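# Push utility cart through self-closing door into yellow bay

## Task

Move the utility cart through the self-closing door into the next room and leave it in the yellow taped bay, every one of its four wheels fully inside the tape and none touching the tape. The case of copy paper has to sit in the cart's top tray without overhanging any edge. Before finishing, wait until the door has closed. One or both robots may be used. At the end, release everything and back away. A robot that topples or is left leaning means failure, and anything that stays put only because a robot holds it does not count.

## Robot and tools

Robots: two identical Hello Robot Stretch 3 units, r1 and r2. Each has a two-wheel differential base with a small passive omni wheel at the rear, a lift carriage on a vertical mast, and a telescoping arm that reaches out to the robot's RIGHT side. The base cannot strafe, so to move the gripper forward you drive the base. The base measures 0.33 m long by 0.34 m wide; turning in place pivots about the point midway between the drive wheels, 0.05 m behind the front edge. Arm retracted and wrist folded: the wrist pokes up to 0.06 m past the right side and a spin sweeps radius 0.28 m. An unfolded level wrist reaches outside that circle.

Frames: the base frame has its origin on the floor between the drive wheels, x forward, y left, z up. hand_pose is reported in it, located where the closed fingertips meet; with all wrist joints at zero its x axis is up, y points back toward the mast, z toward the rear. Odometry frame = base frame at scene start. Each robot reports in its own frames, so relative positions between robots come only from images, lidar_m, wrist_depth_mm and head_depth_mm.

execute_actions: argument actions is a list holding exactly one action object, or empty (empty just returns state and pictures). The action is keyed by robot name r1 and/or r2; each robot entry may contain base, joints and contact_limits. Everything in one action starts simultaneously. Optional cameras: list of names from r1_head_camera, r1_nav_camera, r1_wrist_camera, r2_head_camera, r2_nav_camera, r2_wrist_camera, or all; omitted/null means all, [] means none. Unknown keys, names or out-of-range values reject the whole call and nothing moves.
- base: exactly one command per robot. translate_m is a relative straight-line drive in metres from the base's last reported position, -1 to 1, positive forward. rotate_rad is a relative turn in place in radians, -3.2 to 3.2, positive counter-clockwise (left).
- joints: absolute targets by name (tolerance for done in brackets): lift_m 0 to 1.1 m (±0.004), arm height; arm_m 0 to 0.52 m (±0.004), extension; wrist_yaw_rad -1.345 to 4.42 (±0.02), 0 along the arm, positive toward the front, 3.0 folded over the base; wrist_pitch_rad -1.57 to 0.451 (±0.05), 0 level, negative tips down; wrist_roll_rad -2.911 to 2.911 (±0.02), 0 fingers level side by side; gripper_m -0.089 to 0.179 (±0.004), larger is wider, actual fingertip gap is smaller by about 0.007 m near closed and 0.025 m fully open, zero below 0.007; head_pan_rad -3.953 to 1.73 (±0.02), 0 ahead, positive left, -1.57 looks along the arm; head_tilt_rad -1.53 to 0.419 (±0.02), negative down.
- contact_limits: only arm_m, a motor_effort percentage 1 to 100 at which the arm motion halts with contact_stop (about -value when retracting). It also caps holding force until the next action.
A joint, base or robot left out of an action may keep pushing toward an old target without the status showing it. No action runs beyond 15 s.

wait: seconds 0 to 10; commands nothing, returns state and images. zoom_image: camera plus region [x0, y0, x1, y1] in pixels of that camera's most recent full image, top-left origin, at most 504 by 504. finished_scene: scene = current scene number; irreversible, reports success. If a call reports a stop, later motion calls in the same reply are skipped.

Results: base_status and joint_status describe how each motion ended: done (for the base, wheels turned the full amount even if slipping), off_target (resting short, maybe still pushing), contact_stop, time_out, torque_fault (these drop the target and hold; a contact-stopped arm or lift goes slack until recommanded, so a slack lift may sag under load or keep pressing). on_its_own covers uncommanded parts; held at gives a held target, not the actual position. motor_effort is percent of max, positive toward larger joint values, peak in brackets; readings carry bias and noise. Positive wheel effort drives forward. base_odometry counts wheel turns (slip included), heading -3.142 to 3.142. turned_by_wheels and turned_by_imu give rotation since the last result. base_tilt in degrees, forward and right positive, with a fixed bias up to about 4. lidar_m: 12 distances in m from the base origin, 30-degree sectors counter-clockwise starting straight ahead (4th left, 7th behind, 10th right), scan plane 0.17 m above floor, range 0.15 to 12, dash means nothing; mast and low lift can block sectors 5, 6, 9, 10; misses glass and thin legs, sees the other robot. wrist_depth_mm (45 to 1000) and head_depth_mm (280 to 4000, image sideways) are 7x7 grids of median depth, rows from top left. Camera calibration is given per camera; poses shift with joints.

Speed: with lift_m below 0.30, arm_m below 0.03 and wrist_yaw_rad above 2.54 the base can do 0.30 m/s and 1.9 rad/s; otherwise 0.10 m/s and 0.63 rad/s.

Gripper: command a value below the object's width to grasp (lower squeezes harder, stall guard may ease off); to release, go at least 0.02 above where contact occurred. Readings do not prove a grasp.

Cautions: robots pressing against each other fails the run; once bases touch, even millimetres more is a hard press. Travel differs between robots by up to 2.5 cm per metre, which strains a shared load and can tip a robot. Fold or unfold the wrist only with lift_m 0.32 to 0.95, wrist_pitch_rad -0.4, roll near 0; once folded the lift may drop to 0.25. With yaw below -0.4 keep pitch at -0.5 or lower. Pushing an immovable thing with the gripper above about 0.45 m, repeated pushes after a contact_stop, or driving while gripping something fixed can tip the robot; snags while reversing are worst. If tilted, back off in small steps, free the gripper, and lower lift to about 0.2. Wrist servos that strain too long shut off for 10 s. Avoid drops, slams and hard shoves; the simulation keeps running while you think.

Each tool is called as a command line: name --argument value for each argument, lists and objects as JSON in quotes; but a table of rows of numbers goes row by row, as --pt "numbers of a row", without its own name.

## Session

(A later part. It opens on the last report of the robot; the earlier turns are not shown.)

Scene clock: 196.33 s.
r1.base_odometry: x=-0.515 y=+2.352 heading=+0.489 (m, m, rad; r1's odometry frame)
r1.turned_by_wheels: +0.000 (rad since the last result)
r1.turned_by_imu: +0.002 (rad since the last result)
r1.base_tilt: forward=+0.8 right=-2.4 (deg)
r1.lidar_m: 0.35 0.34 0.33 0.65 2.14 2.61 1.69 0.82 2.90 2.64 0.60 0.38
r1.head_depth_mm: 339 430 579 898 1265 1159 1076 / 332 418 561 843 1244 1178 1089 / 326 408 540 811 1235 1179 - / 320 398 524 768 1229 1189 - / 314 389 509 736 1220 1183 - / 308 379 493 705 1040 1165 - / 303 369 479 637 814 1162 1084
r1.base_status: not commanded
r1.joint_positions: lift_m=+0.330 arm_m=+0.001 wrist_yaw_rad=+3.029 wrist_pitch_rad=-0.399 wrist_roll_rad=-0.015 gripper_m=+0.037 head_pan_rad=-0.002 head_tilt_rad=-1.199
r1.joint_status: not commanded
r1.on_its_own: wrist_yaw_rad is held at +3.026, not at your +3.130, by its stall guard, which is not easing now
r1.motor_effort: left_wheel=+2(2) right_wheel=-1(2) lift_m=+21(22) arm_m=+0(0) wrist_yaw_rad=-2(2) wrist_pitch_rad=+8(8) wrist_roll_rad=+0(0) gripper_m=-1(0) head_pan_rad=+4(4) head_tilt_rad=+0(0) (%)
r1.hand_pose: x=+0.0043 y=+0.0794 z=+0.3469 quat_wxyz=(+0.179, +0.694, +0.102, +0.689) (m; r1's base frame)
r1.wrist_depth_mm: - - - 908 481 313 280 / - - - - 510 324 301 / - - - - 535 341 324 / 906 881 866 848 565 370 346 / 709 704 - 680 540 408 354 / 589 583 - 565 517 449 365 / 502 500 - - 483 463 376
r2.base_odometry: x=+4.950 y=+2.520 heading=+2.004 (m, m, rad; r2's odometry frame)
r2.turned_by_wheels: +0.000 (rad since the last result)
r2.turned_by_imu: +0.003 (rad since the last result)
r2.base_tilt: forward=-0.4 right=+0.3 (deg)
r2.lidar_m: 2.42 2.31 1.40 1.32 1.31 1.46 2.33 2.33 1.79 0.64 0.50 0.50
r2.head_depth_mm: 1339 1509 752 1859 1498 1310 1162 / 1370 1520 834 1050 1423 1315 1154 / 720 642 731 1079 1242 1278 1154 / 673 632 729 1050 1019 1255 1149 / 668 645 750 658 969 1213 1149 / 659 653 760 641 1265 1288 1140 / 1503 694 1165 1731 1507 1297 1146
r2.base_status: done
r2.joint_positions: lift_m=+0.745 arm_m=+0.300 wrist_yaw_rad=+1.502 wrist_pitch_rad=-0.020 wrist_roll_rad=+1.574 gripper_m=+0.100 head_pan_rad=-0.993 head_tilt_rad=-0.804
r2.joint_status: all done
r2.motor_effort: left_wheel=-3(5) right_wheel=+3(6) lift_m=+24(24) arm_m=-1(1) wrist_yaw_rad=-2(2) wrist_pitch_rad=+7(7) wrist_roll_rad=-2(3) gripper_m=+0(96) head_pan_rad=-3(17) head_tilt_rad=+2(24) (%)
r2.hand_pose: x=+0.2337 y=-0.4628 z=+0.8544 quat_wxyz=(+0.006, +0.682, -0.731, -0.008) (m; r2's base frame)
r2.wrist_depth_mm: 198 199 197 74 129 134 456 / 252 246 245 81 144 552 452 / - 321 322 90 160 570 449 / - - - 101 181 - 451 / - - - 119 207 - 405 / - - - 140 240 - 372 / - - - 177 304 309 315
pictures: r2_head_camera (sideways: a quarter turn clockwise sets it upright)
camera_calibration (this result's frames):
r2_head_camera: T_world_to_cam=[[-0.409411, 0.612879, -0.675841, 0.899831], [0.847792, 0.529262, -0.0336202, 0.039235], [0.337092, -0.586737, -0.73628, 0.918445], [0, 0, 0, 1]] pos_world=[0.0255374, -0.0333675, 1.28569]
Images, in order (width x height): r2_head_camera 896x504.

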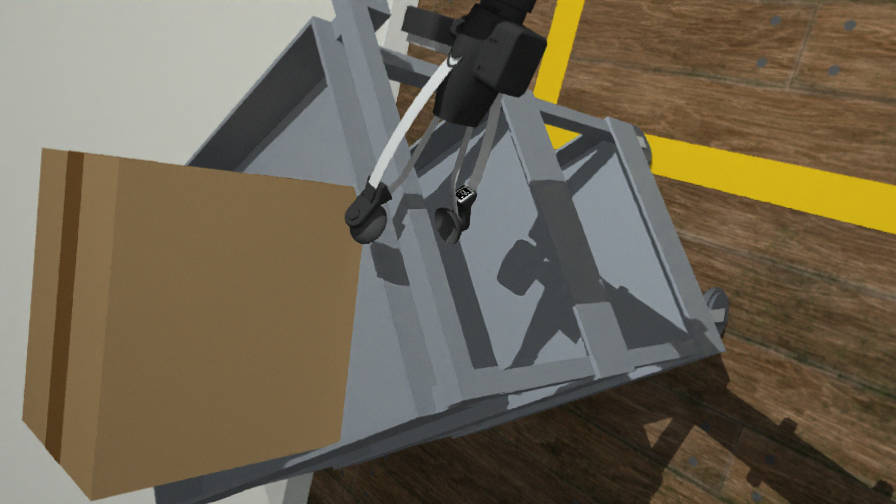

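execute_actions --actions '[{"r2":{"base":{"translate_m":0.035}}}]' --cameras '[]'

execute_actions --actions '[{"r2":{"joints":{"gripper_m":-0.035}}}]' --cameras '[]'

execute_actions --actions '[{"r2":{"base":{"translate_m":-0.2}}}]' --cameras '["r2_head_camera"]'

Scene clock: 199.70 s.
r1.base_odometry: x=-0.515 y=+2.352 heading=+0.489 (m, m, rad; r1's odometry frame)
r1.turned_by_wheels: +0.000 (rad since the last result)
r1.turned_by_imu: +0.000 (rad since the last result)
r1.base_tilt: forward=+0.8 right=-2.4 (deg)
r1.lidar_m: 0.35 0.34 0.33 0.65 2.13 2.62 1.69 0.83 2.90 2.64 0.60 0.38
r1.head_depth_mm: 339 429 579 892 1268 1166 1077 / 333 417 561 849 1251 1170 1095 / 326 407 542 803 1234 1176 - / 320 398 524 769 1235 1189 - / 314 388 508 732 1215 1183 - / 308 380 493 705 1037 1156 - / 303 369 478 637 814 1166 1092
r1.base_status: not commanded
r1.joint_positions: lift_m=+0.330 arm_m=+0.001 wrist_yaw_rad=+3.029 wrist_pitch_rad=-0.399 wrist_roll_rad=-0.015 gripper_m=+0.037 head_pan_rad=-0.002 head_tilt_rad=-1.199
r1.joint_status: not commanded
r1.on_its_own: wrist_yaw_rad is held at +3.026, not at your +3.130, by its stall guard, which is not easing now
r1.motor_effort: left_wheel=+2(2) right_wheel=-1(2) lift_m=+21(21) arm_m=+0(0) wrist_yaw_rad=-1(2) wrist_pitch_rad=+9(9) wrist_roll_rad=+0(0) gripper_m=+0(2) head_pan_rad=+4(4) head_tilt_rad=+0(0) (%)
r1.hand_pose: x=+0.0043 y=+0.0794 z=+0.3469 quat_wxyz=(+0.179, +0.694, +0.102, +0.689) (m; r1's base frame)
r1.wrist_depth_mm: - - - 912 483 312 280 / - - - - 503 324 302 / - - - - 537 343 323 / 914 892 854 860 564 370 344 / 713 702 - 689 538 406 355 / 596 586 - 558 518 452 367 / 504 497 - - 483 467 373
r2.base_odometry: x=+4.935 y=+2.552 heading=+2.004 (m, m, rad; r2's odometry frame)
r2.turned_by_wheels: +0.000 (rad since the last result)
r2.turned_by_imu: +0.000 (rad since the last result)
r2.base_tilt: forward=-0.5 right=+0.3 (deg)
r2.lidar_m: 2.39 2.33 1.41 1.32 1.32 1.48 2.35 2.36 1.78 0.61 0.48 0.51
r2.head_depth_mm: 1328 1499 785 1309 1493 1307 1163 / 1338 1479 849 1059 1197 1311 1154 / 680 612 696 1053 1026 1269 1152 / 677 620 718 653 1000 1228 1145 / 667 632 736 626 909 1197 1143 / 659 644 742 1011 1412 1286 1142 / 1562 988 2067 1766 1499 1301 1138
r2.base_status: done
r2.joint_positions: lift_m=+0.745 arm_m=+0.300 wrist_yaw_rad=+1.505 wrist_pitch_rad=-0.028 wrist_roll_rad=+1.574 gripper_m=+0.100 head_pan_rad=-0.993 head_tilt_rad=-0.804
r2.joint_status: not commanded
r2.motor_effort: left_wheel=-10(13) right_wheel=+14(17) lift_m=+23(23) arm_m=-1(1) wrist_yaw_rad=-5(6) wrist_pitch_rad=+10(10) wrist_roll_rad=-2(2) gripper_m=-1(0) head_pan_rad=-3(4) head_tilt_rad=+1(2) (%)
r2.hand_pose: x=+0.2335 y=-0.4620 z=+0.8523 quat_wxyz=(+0.009, +0.683, -0.730, -0.011) (m; r2's base frame)
r2.wrist_depth_mm: 182 182 176 49 51 107 428 / 227 225 216 54 113 118 447 / - 296 278 60 128 135 448 / - - - 67 147 490 433 / - - - 77 168 - 407 / - - - 91 197 - 995 / - - - 109 247 279 280
pictures: none
No camera images: the call's "cameras" was empty. Leave "cameras" out to get every camera's image.

Scene clock: 201.53 s.
r1.base_odometry: x=-0.515 y=+2.352 heading=+0.489 (m, m, rad; r1's odometry frame)
r1.turned_by_wheels: +0.000 (rad since the last result)
r1.turned_by_imu: +0.000 (rad since the last result)
r1.base_tilt: forward=+0.9 right=-2.4 (deg)
r1.lidar_m: 0.35 0.34 0.33 0.65 2.13 2.62 1.69 0.84 2.90 2.63 0.60 0.38
r1.head_depth_mm: 339 428 579 892 1272 1160 1079 / 333 418 561 852 1242 1181 1089 / 326 407 542 811 1241 1178 - / 320 398 524 771 1238 1184 - / 313 388 508 736 1214 1184 - / 309 379 494 706 1038 1169 - / 304 369 478 638 810 1174 1091
r1.base_status: not commanded
r1.joint_positions: lift_m=+0.330 arm_m=+0.001 wrist_yaw_rad=+3.029 wrist_pitch_rad=-0.399 wrist_roll_rad=-0.015 gripper_m=+0.037 head_pan_rad=-0.002 head_tilt_rad=-1.199
r1.joint_status: not commanded
r1.on_its_own: wrist_yaw_rad is held at +3.026, not at your +3.130, by its stall guard, which is not easing now
r1.motor_effort: left_wheel=+2(2) right_wheel=+0(1) lift_m=+22(21) arm_m=+0(0) wrist_yaw_rad=-2(1) wrist_pitch_rad=+8(9) wrist_roll_rad=+0(0) gripper_m=-1(1) head_pan_rad=+4(4) head_tilt_rad=+0(1) (%)
r1.hand_pose: x=+0.0043 y=+0.0794 z=+0.3469 quat_wxyz=(+0.179, +0.694, +0.102, +0.689) (m; r1's base frame)
r1.wrist_depth_mm: - - - 914 482 313 280 / - - - - 511 324 304 / - - - - 535 340 323 / 904 894 875 845 570 370 344 / 712 707 - 680 536 406 353 / 588 581 - 564 518 451 366 / 501 495 - - 479 462 374
r2.base_odometry: x=+4.935 y=+2.552 heading=+2.004 (m, m, rad; r2's odometry frame)
r2.turned_by_wheels: +0.000 (rad since the last result)
r2.turned_by_imu: +0.000 (rad since the last result)
r2.base_tilt: forward=-0.5 right=+0.0 (deg)
r2.lidar_m: 2.39 2.33 1.40 1.32 1.32 1.47 2.36 2.36 1.78 0.61 0.48 0.50
r2.head_depth_mm: 1335 1507 784 1797 1488 1311 1162 / 1339 1484 847 1058 1197 1322 1153 / 680 613 699 1056 1029 1260 1150 / 674 621 725 702 1002 1231 1149 / 666 631 736 630 956 1201 1145 / 661 644 742 742 1424 1285 1145 / 1565 993 2060 1784 1495 1300 1137
r2.base_status: not commanded
r2.joint_positions: lift_m=+0.745 arm_m=+0.300 wrist_yaw_rad=+1.526 wrist_pitch_rad=-0.021 wrist_roll_rad=+1.576 gripper_m=-0.033 head_pan_rad=-0.993 head_tilt_rad=-0.804
r2.joint_status: all done
r2.on_its_own: wrist_yaw_rad is at rest, and its effort (-29) is outside its rest range (-12 to +12)
r2.motor_effort: left_wheel=-8(10) right_wheel=+14(15) lift_m=+24(24) arm_m=-1(1) wrist_yaw_rad=-29(29) wrist_pitch_rad=+7(21) wrist_roll_rad=-3(4) gripper_m=-34(98) head_pan_rad=-3(3) head_tilt_rad=+2(2) (%)
r2.hand_pose: x=+0.2340 y=-0.4566 z=+0.8540 quat_wxyz=(+0.006, +0.691, -0.723, -0.010) (m; r2's base frame)
r2.wrist_depth_mm: 189 189 181 50 51 108 436 / 235 237 238 55 58 119 452 / - 315 316 61 127 137 451 / - - - 70 147 - 430 / - - - 81 170 - 397 / - - - 95 281 - 914 / - - - 116 275 279 280
pictures: none
No camera images: the call's "cameras" was empty. Leave "cameras" out to get every camera's image.

Scene clock: 204.50 s.
r1.base_odometry: x=-0.515 y=+2.352 heading=+0.489 (m, m, rad; r1's odometry frame)
r1.turned_by_wheels: +0.000 (rad since the last result)
r1.turned_by_imu: +0.000 (rad since the last result)
r1.base_tilt: forward=+0.9 right=-2.4 (deg)
r1.lidar_m: 0.35 0.34 0.33 0.65 2.13 2.61 0.77 1.35 2.90 2.64 0.60 0.38
r1.head_depth_mm: 339 428 578 897 1260 1161 1079 / 333 417 560 849 1248 1178 1089 / 326 408 541 806 1240 1175 - / 320 398 524 768 1234 1182 - / 314 388 508 735 1216 1180 - / 308 379 495 703 1034 1174 - / 303 369 479 639 815 1161 1091
r1.base_status: not commanded
r1.joint_positions: lift_m=+0.330 arm_m=+0.001 wrist_yaw_rad=+3.029 wrist_pitch_rad=-0.399 wrist_roll_rad=-0.015 gripper_m=+0.037 head_pan_rad=-0.002 head_tilt_rad=-1.199
r1.joint_status: not commanded
r1.on_its_own: wrist_yaw_rad is held at +3.026, not at your +3.130, by its stall guard, which is not easing now
r1.motor_effort: left_wheel=+2(2) right_wheel=-1(1) lift_m=+22(21) arm_m=+0(0) wrist_yaw_rad=-2(3) wrist_pitch_rad=+9(8) wrist_roll_rad=+0(0) gripper_m=+0(0) head_pan_rad=+4(4) head_tilt_rad=+0(0) (%)
r1.hand_pose: x=+0.0043 y=+0.0794 z=+0.3469 quat_wxyz=(+0.179, +0.694, +0.102, +0.689) (m; r1's base frame)
r1.wrist_depth_mm: - - - 926 483 315 278 / - - - - 506 326 301 / - - - - 530 340 325 / 896 887 881 844 564 370 345 / 709 710 - 686 541 409 355 / 587 579 - 572 520 448 365 / 499 498 - - 477 462 376
r2.base_odometry: x=+5.019 y=+2.370 heading=+2.004 (m, m, rad; r2's odometry frame)
r2.turned_by_wheels: +0.001 (rad since the last result)
r2.turned_by_imu: +0.001 (rad since the last result)
r2.base_tilt: forward=-0.4 right=+0.1 (deg)
r2.lidar_m: 2.58 2.24 1.37 0.91 0.91 1.42 2.17 2.17 1.83 0.69 0.46 0.45
r2.head_depth_mm: 1376 1544 1676 1900 1504 1317 1158 / 1406 1588 794 1354 1481 1317 1157 / 1413 908 819 1079 1253 1310 1146 / 679 619 723 742 1006 1230 1143 / 672 615 717 621 951 1178 1150 / 664 608 707 681 945 1252 1140 / 660 604 702 1104 1438 1291 1143
r2.base_status: done
r2.joint_positions: lift_m=+0.745 arm_m=+0.300 wrist_yaw_rad=+1.565 wrist_pitch_rad=-0.011 wrist_roll_rad=+1.576 gripper_m=-0.024 head_pan_rad=-0.994 head_tilt_rad=-0.802
r2.joint_status: not commanded
r2.on_its_own: wrist_yaw_rad is held at +1.543, not at your +1.500, by its stall guard, which is not easing now; gripper_m is held at -0.025, not at your -0.035, by its stall guard, which is not easing now; wrist_yaw_rad is at rest, and its effort (-25) is outside its rest range (-12 to +12)
r2.motor_effort: left_wheel=+10(24) right_wheel=-16(41) lift_m=+24(24) arm_m=-1(2) wrist_yaw_rad=-25(49) wrist_pitch_rad=+4(7) wrist_roll_rad=-4(3) gripper_m=-23(35) head_pan_rad=-3(3) head_tilt_rad=+0(2) (%)
r2.hand_pose: x=+0.2346 y=-0.4467 z=+0.8565 quat_wxyz=(+0.003, +0.705, -0.709, -0.006) (m; r2's base frame)
r2.wrist_depth_mm: 210 209 211 86 141 146 455 / 251 247 248 92 151 558 457 / - 302 301 100 165 598 456 / - 420 390 109 179 595 452 / - - - 120 197 - 426 / - - - 132 229 - 956 / - - - 155 257 274 278
pictures: r2_head_camera (sideways: a quarter turn clockwise sets it upright)
camera_calibration (this result's frames):
r2_head_camera: T_world_to_cam=[[-0.408323, 0.61198, -0.677313, 0.901742], [0.848131, 0.528721, -0.0335807, 0.0391816], [0.337559, -0.588162, -0.734928, 0.916684], [0, 0, 0, 1]] pos_world=[0.025536, -0.0334057, 1.28577]
Images, in order (width x height): r2_head_camera 896x504.

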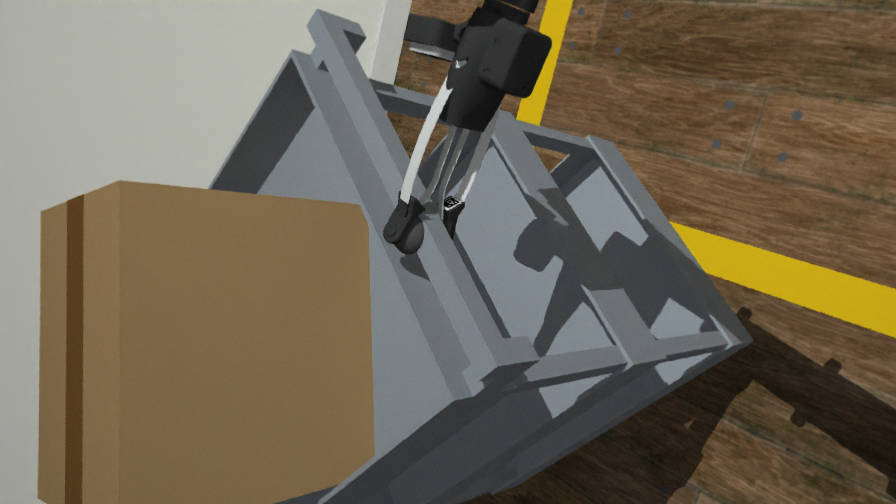

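execute_actions --actions '[{"r2":{"base":{"translate_m":-0.5}}}]' --cameras '["r2_nav_camera"]'

Scene clock: 217.13 s.
r1.base_odometry: x=-0.515 y=+2.352 heading=+0.489 (m, m, rad; r1's odometry frame)
r1.turned_by_wheels: +0.000 (rad since the last result)
r1.turned_by_imu: +0.001 (rad since the last result)
r1.base_tilt: forward=+0.9 right=-2.5 (deg)
r1.lidar_m: 0.35 0.34 0.33 0.65 2.13 0.80 1.18 1.26 2.90 2.64 0.60 0.38
r1.head_depth_mm: 339 429 580 898 1261 1161 1080 / 333 417 562 850 1241 1180 1088 / 326 408 540 808 1245 1180 - / 319 398 524 769 1230 1181 - / 314 388 508 735 1216 1186 - / 308 380 494 704 1031 1161 - / 303 369 478 638 813 1168 1094
r1.base_status: not commanded
r1.joint_positions: lift_m=+0.330 arm_m=+0.001 wrist_yaw_rad=+3.029 wrist_pitch_rad=-0.399 wrist_roll_rad=-0.015 gripper_m=+0.037 head_pan_rad=-0.002 head_tilt_rad=-1.199
r1.joint_status: not commanded
r1.on_its_own: wrist_yaw_rad is held at +3.026, not at your +3.130, by its stall guard, which is not easing now
r1.motor_effort: left_wheel=+2(2) right_wheel=-1(1) lift_m=+21(21) arm_m=+0(0) wrist_yaw_rad=-1(2) wrist_pitch_rad=+9(9) wrist_roll_rad=+0(0) gripper_m=+0(0) head_pan_rad=+4(4) head_tilt_rad=-1(0) (%)
r1.hand_pose: x=+0.0043 y=+0.0794 z=+0.3469 quat_wxyz=(+0.179, +0.694, +0.102, +0.689) (m; r1's base frame)
r1.wrist_depth_mm: - - - 909 484 312 279 / - - - - 514 325 302 / - - - - 534 341 324 / 911 893 860 858 572 372 345 / 720 709 - 685 536 409 355 / 583 584 - 567 519 449 364 / 500 493 - - 482 465 375
r2.base_odometry: x=+5.230 y=+1.916 heading=+2.004 (m, m, rad; r2's odometry frame)
r2.turned_by_wheels: +0.000 (rad since the last result)
r2.turned_by_imu: -0.001 (rad since the last result)
r2.base_tilt: forward=-0.4 right=+0.1 (deg)
r2.lidar_m: 3.04 2.05 0.90 0.81 1.09 1.29 1.68 1.68 1.96 1.72 0.39 0.39
r2.head_depth_mm: 1470 1656 1892 1908 1499 1315 1163 / 1514 1723 1907 1911 1511 1312 1148 / 1549 1749 778 1658 1460 1312 1159 / 1582 1694 769 658 1022 1254 1152 / 1548 585 680 639 713 1044 1125 / 664 557 642 678 671 1123 1135 / 658 534 608 661 947 1227 1137
r2.base_status: done
r2.joint_positions: lift_m=+0.745 arm_m=+0.300 wrist_yaw_rad=+1.602 wrist_pitch_rad=-0.012 wrist_roll_rad=+1.576 gripper_m=-0.024 head_pan_rad=-0.994 head_tilt_rad=-0.802
r2.joint_status: not commanded
r2.on_its_own: wrist_yaw_rad is held at +1.586, not at your +1.500, by its stall guard, which is not easing now; gripper_m is held at -0.025, not at your -0.035, by its stall guard, which is not easing now; wrist_yaw_rad is at rest, and its effort (-17) is outside its rest range (-12 to +12)
r2.motor_effort: left_wheel=+6(14) right_wheel=-8(34) lift_m=+24(24) arm_m=-2(1) wrist_yaw_rad=-17(31) wrist_pitch_rad=+4(4) wrist_roll_rad=-4(4) gripper_m=-23(23) head_pan_rad=-3(3) head_tilt_rad=+0(1) (%)
r2.hand_pose: x=+0.2344 y=-0.4371 z=+0.8564 quat_wxyz=(+0.003, +0.718, -0.696, -0.006) (m; r2's base frame)
r2.wrist_depth_mm: 255 252 260 119 176 631 458 / 242 243 245 123 181 629 460 / 286 273 276 127 187 671 458 / - 313 314 131 194 668 451 / - 365 365 135 199 604 449 / - - 430 139 207 - 438 / - - - 145 216 - 405
pictures: r2_nav_camera (sideways: a quarter turn counterclockwise sets it upright)
camera_calibration (this result's frames):
r2_nav_camera: T_world_to_cam=[[0.426148, -0.616732, 0.661846, -0.820007], [-0.840339, -0.540786, 0.0371527, 0.00828319], [0.335004, -0.572007, -0.748719, 0.93233], [0, 0, 0, 1]] pos_world=[0.0440712, 0.0320552, 1.24046]
Images, in order (width x height): r2_nav_camera 672x504.

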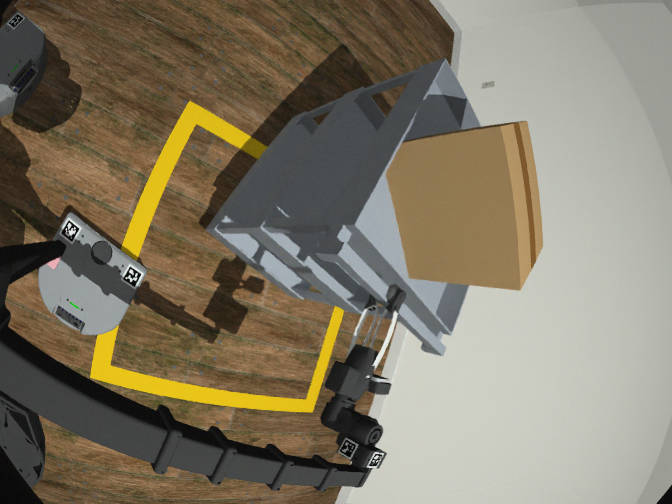

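execute_actions --actions '[{"r2":{"base":{"translate_m":-0.45}}}]' --cameras '[]'

execute_actions --actions '[{"r2":{"joints":{"gripper_m":0.12}}}]' --cameras '[]'

execute_actions --actions '[{"r2":{"base":{"translate_m":-0.4},"joints":{"head_pan_rad":-0.5}},"r1":{"joints":{"head_pan_rad":-2.6,"head_tilt_rad":-0.8}}}]' --cameras '["r2_nav_camera","r1_nav_camera"]'

Scene clock: 226.57 s.
r1.base_odometry: x=-0.515 y=+2.352 heading=+0.489 (m, m, rad; r1's odometry frame)
r1.turned_by_wheels: +0.000 (rad since the last result)
r1.turned_by_imu: +0.001 (rad since the last result)
r1.base_tilt: forward=+0.9 right=-2.5 (deg)
r1.lidar_m: 0.35 0.34 0.33 0.65 1.06 1.10 1.03 2.57 2.90 2.64 0.60 0.38
r1.head_depth_mm: 340 429 581 900 1261 1164 1082 / 332 418 562 849 1256 1175 1092 / 327 408 542 806 1237 1177 - / 320 398 525 769 1236 1188 - / 314 388 509 734 1215 1185 - / 308 379 492 705 1034 1170 - / 304 369 479 639 812 1158 1094
r1.base_status: not commanded
r1.joint_positions: lift_m=+0.330 arm_m=+0.001 wrist_yaw_rad=+3.029 wrist_pitch_rad=-0.399 wrist_roll_rad=-0.015 gripper_m=+0.037 head_pan_rad=-0.002 head_tilt_rad=-1.199
r1.joint_status: not commanded
r1.on_its_own: wrist_yaw_rad is held at +3.026, not at your +3.130, by its stall guard, which is not easing now
r1.motor_effort: left_wheel=+2(2) right_wheel=-1(1) lift_m=+21(21) arm_m=+0(0) wrist_yaw_rad=-2(2) wrist_pitch_rad=+9(8) wrist_roll_rad=+0(0) gripper_m=-1(1) head_pan_rad=+4(4) head_tilt_rad=+0(0) (%)
r1.hand_pose: x=+0.0043 y=+0.0794 z=+0.3469 quat_wxyz=(+0.179, +0.694, +0.102, +0.689) (m; r1's base frame)
r1.wrist_depth_mm: - - - 905 481 315 280 / - - - - 508 324 304 / - - - - 537 341 327 / 841 883 866 866 564 370 345 / 714 706 - 686 537 406 354 / 593 580 - 562 519 452 364 / 505 500 - - 483 468 374
r2.base_odometry: x=+5.419 y=+1.508 heading=+2.004 (m, m, rad; r2's odometry frame)
r2.turned_by_wheels: +0.000 (rad since the last result)
r2.turned_by_imu: -0.001 (rad since the last result)
r2.base_tilt: forward=-0.4 right=+0.2 (deg)
r2.lidar_m: 0.66 1.88 0.98 0.99 0.99 1.17 1.24 1.24 1.47 1.82 0.42 0.39
r2.head_depth_mm: 1541 1754 2013 1872 1497 1321 1165 / 1590 1808 2042 1878 1528 1326 1154 / 1647 1889 2080 1782 1512 1307 1150 / 1709 1923 808 1414 1439 1303 1153 / 1755 1957 789 633 931 1171 1148 / 1757 599 683 679 635 872 1127 / 658 552 624 659 901 1097 1133
r2.base_status: done
r2.joint_positions: lift_m=+0.745 arm_m=+0.300 wrist_yaw_rad=+1.584 wrist_pitch_rad=-0.018 wrist_roll_rad=+1.576 gripper_m=-0.024 head_pan_rad=-0.994 head_tilt_rad=-0.802
r2.joint_status: not commanded
r2.on_its_own: wrist_yaw_rad is held at +1.586, not at your +1.500, by its stall guard, which is not easing now; gripper_m is held at -0.025, not at your -0.035, by its stall guard, which is not easing now
r2.motor_effort: left_wheel=-1(11) right_wheel=+1(32) lift_m=+25(24) arm_m=-1(2) wrist_yaw_rad=+2(18) wrist_pitch_rad=+6(7) wrist_roll_rad=-4(4) gripper_m=-12(23) head_pan_rad=-3(3) head_tilt_rad=+1(1) (%)
r2.hand_pose: x=+0.2344 y=-0.4416 z=+0.8549 quat_wxyz=(+0.005, +0.712, -0.702, -0.008) (m; r2's base frame)
r2.wrist_depth_mm: - - - 278 - - 434 / - - 518 273 - 614 455 / - 330 332 209 846 644 446 / - 348 349 206 871 651 451 / - 377 380 232 840 661 453 / - 420 411 - 784 652 446 / - - - 195 - - 436
pictures: none
No camera images: the call's "cameras" was empty. Leave "cameras" out to get every camera's image.

Scene clock: 228.50 s.
r1.base_odometry: x=-0.515 y=+2.352 heading=+0.489 (m, m, rad; r1's odometry frame)
r1.turned_by_wheels: +0.000 (rad since the last result)
r1.turned_by_imu: +0.000 (rad since the last result)
r1.base_tilt: forward=+0.9 right=-2.5 (deg)
r1.lidar_m: 0.35 0.34 0.33 0.65 1.06 1.10 1.03 2.57 2.90 2.64 0.60 0.38
r1.head_depth_mm: 340 429 578 895 1260 1165 1075 / 332 416 560 849 1255 1169 1096 / 326 408 542 809 1234 1181 - / 320 398 524 769 1236 1178 - / 314 388 508 735 1217 1186 - / 308 379 493 703 1031 1161 - / 303 369 478 640 810 1169 1090
r1.base_status: not commanded
r1.joint_positions: lift_m=+0.330 arm_m=+0.001 wrist_yaw_rad=+3.029 wrist_pitch_rad=-0.399 wrist_roll_rad=-0.015 gripper_m=+0.037 head_pan_rad=-0.002 head_tilt_rad=-1.199
r1.joint_status: not commanded
r1.on_its_own: wrist_yaw_rad is held at +3.026, not at your +3.130, by its stall guard, which is not easing now
r1.motor_effort: left_wheel=+2(1) right_wheel=-1(1) lift_m=+22(21) arm_m=+0(0) wrist_yaw_rad=-2(2) wrist_pitch_rad=+9(9) wrist_roll_rad=+0(0) gripper_m=-1(0) head_pan_rad=+4(4) head_tilt_rad=+0(0) (%)
r1.hand_pose: x=+0.0043 y=+0.0794 z=+0.3469 quat_wxyz=(+0.179, +0.694, +0.102, +0.689) (m; r1's base frame)
r1.wrist_depth_mm: - - - 902 485 313 278 / - - - - 509 326 302 / - - - - 538 342 325 / 860 900 865 860 566 367 343 / 715 702 - 691 537 407 353 / 591 584 - 567 524 451 363 / 499 496 - - 478 461 376
r2.base_odometry: x=+5.419 y=+1.508 heading=+2.004 (m, m, rad; r2's odometry frame)
r2.turned_by_wheels: +0.000 (rad since the last result)
r2.turned_by_imu: +0.000 (rad since the last result)
r2.base_tilt: forward=-0.5 right=+0.1 (deg)
r2.lidar_m: 0.66 1.88 0.97 0.99 0.99 1.18 1.24 1.24 1.47 1.82 0.42 0.39
r2.head_depth_mm: 1555 1749 2012 1893 1491 1323 1160 / 1597 1814 2049 1912 1522 1316 1157 / 1642 1878 2080 1815 1526 1312 1157 / 1699 1898 799 1656 1444 1306 1148 / 1747 1970 790 633 929 1172 1141 / 1760 600 681 678 634 873 1121 / 657 553 623 662 903 1107 1141
r2.base_status: not commanded
r2.joint_positions: lift_m=+0.745 arm_m=+0.300 wrist_yaw_rad=+1.584 wrist_pitch_rad=-0.018 wrist_roll_rad=+1.576 gripper_m=+0.120 head_pan_rad=-0.994 head_tilt_rad=-0.802
r2.joint_status: all done
r2.on_its_own: wrist_yaw_rad is held at +1.586, not at your +1.500, by its stall guard, which is not easing now
r2.motor_effort: left_wheel=-2(2) right_wheel=+1(1) lift_m=+24(25) arm_m=-1(1) wrist_yaw_rad=+3(3) wrist_pitch_rad=+6(6) wrist_roll_rad=-4(3) gripper_m=+0(96) head_pan_rad=-3(3) head_tilt_rad=+1(1) (%)
r2.hand_pose: x=+0.2344 y=-0.4416 z=+0.8549 quat_wxyz=(+0.005, +0.712, -0.702, -0.008) (m; r2's base frame)
r2.wrist_depth_mm: - - - 277 - - 434 / - - 527 272 - 622 455 / - 331 331 209 863 661 453 / - 347 352 206 862 660 450 / - 378 385 203 829 663 446 / - - 413 199 258 574 450 / - - 449 197 256 - 443
pictures: none
No camera images: the call's "cameras" was empty. Leave "cameras" out to get every camera's image.

Scene clock: 233.97 s.
r1.base_odometry: x=-0.515 y=+2.352 heading=+0.489 (m, m, rad; r1's odometry frame)
r1.turned_by_wheels: +0.000 (rad since the last result)
r1.turned_by_imu: +0.001 (rad since the last result)
r1.base_tilt: forward=+0.8 right=-2.5 (deg)
r1.lidar_m: 0.35 0.34 0.33 0.65 1.39 1.14 1.03 2.57 2.90 2.64 0.60 0.38
r1.head_depth_mm: 2077 2333 2372 1531 1461 1291 1120 / 2155 2434 2374 1873 1528 1297 1136 / 2257 2557 2375 1851 1523 1289 1119 / 2351 2635 2391 1867 1534 1293 1122 / 2454 2807 2408 1858 1524 1296 1114 / 2578 2882 2408 1848 1529 1291 1115 / 2635 2999 2371 1861 1520 1283 1117
r1.base_status: not commanded
r1.joint_positions: lift_m=+0.330 arm_m=+0.001 wrist_yaw_rad=+3.029 wrist_pitch_rad=-0.399 wrist_roll_rad=-0.015 gripper_m=+0.037 head_pan_rad=-2.593 head_tilt_rad=-0.804
r1.joint_status: all done
r1.on_its_own: wrist_yaw_rad is held at +3.026, not at your +3.130, by its stall guard, which is not easing now
r1.motor_effort: left_wheel=+2(2) right_wheel=-1(1) lift_m=+21(22) arm_m=+0(0) wrist_yaw_rad=-2(2) wrist_pitch_rad=+8(9) wrist_roll_rad=+0(0) gripper_m=+0(0) head_pan_rad=-4(63) head_tilt_rad=+2(22) (%)
r1.hand_pose: x=+0.0043 y=+0.0794 z=+0.3469 quat_wxyz=(+0.179, +0.694, +0.102, +0.689) (m; r1's base frame)
r1.wrist_depth_mm: - - - 909 484 312 279 / - - - - 512 326 302 / - - - - 540 340 326 / 920 913 864 851 566 370 344 / 720 700 - 683 539 404 356 / 585 587 - 569 521 447 365 / 500 498 - - 480 467 376
r2.base_odometry: x=+5.587 y=+1.145 heading=+2.004 (m, m, rad; r2's odometry frame)
r2.turned_by_wheels: +0.000 (rad since the last result)
r2.turned_by_imu: -0.001 (rad since the last result)
r2.base_tilt: forward=-0.2 right=+0.1 (deg)
r2.lidar_m: 0.87 1.24 1.02 0.90 0.90 0.96 0.85 0.85 1.01 1.83 1.91 0.74
r2.head_depth_mm: 1868 2062 2159 1810 1519 1316 1160 / 2035 2211 2243 1806 1527 1315 1158 / 2192 1059 2093 1723 1520 1308 1151 / 868 924 1322 1471 1484 1304 1148 / 818 915 895 1130 1406 1294 1148 / 800 893 870 1195 1435 1302 1141 / 784 876 1330 1570 1496 1287 1147
r2.base_status: done
r2.joint_positions: lift_m=+0.745 arm_m=+0.300 wrist_yaw_rad=+1.584 wrist_pitch_rad=-0.018 wrist_roll_rad=+1.576 gripper_m=+0.120 head_pan_rad=-0.507 head_tilt_rad=-0.802
r2.joint_status: all done
r2.on_its_own: wrist_yaw_rad is held at +1.586, not at your +1.500, by its stall guard, which is not easing now
r2.motor_effort: left_wheel=-1(8) right_wheel=+1(4) lift_m=+25(24) arm_m=-1(1) wrist_yaw_rad=+2(2) wrist_pitch_rad=+6(6) wrist_roll_rad=-4(4) gripper_m=+1(0) head_pan_rad=+3(26) head_tilt_rad=+1(0) (%)
r2.hand_pose: x=+0.2344 y=-0.4416 z=+0.8549 quat_wxyz=(+0.005, +0.712, -0.702, -0.008) (m; r2's base frame)
r2.wrist_depth_mm: - - - - - - 960 / - - - 668 - 676 793 / - - 739 652 - 679 836 / - - 774 655 - 816 804 / - - 837 638 - 656 774 / - - - - - - - / - - - - - - -
pictures: r1_nav_camera (sideways: a quarter turn counterclockwise sets it upright), r2_nav_camera (sideways: a quarter turn counterclockwise sets it upright)
camera_calibration (this result's frames):
r1_nav_camera: T_world_to_cam=[[-0.592292, -0.371523, 0.714955, -0.884686], [-0.540743, 0.841117, -0.010887, 0.0711718], [-0.597316, -0.393055, -0.699086, 0.873008], [0, 0, 0, 1]] pos_world=[0.0359552, -0.0454043, 1.24359]
r2_nav_camera: T_world_to_cam=[[0.665038, -0.345955, 0.661846, -0.821464], [-0.490028, -0.870915, 0.0371527, 0.00614628], [0.563558, -0.349031, -0.748719, 0.930936], [0, 0, 0, 1]] pos_world=[0.02468, 0.0460883, 1.24046]
Images, in order (width x height): r1_nav_camera 672x504, r2_nav_camera 672x504.

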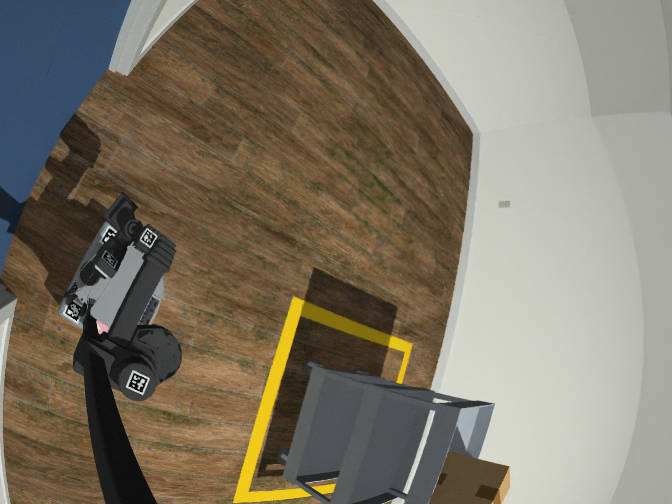

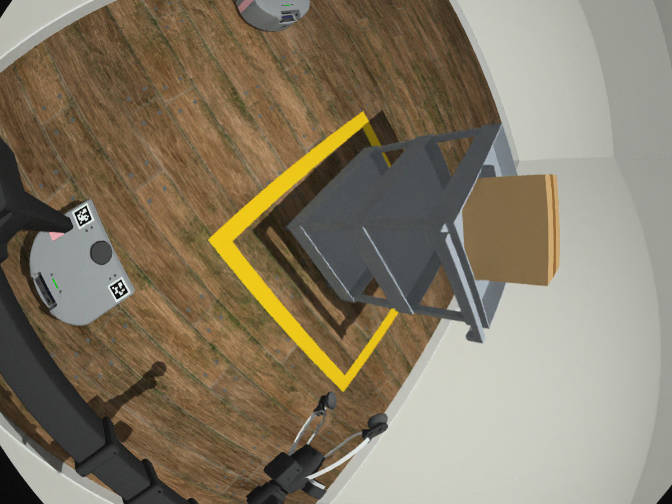

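finished_scene --scene 2

The scene is finished: the task was done.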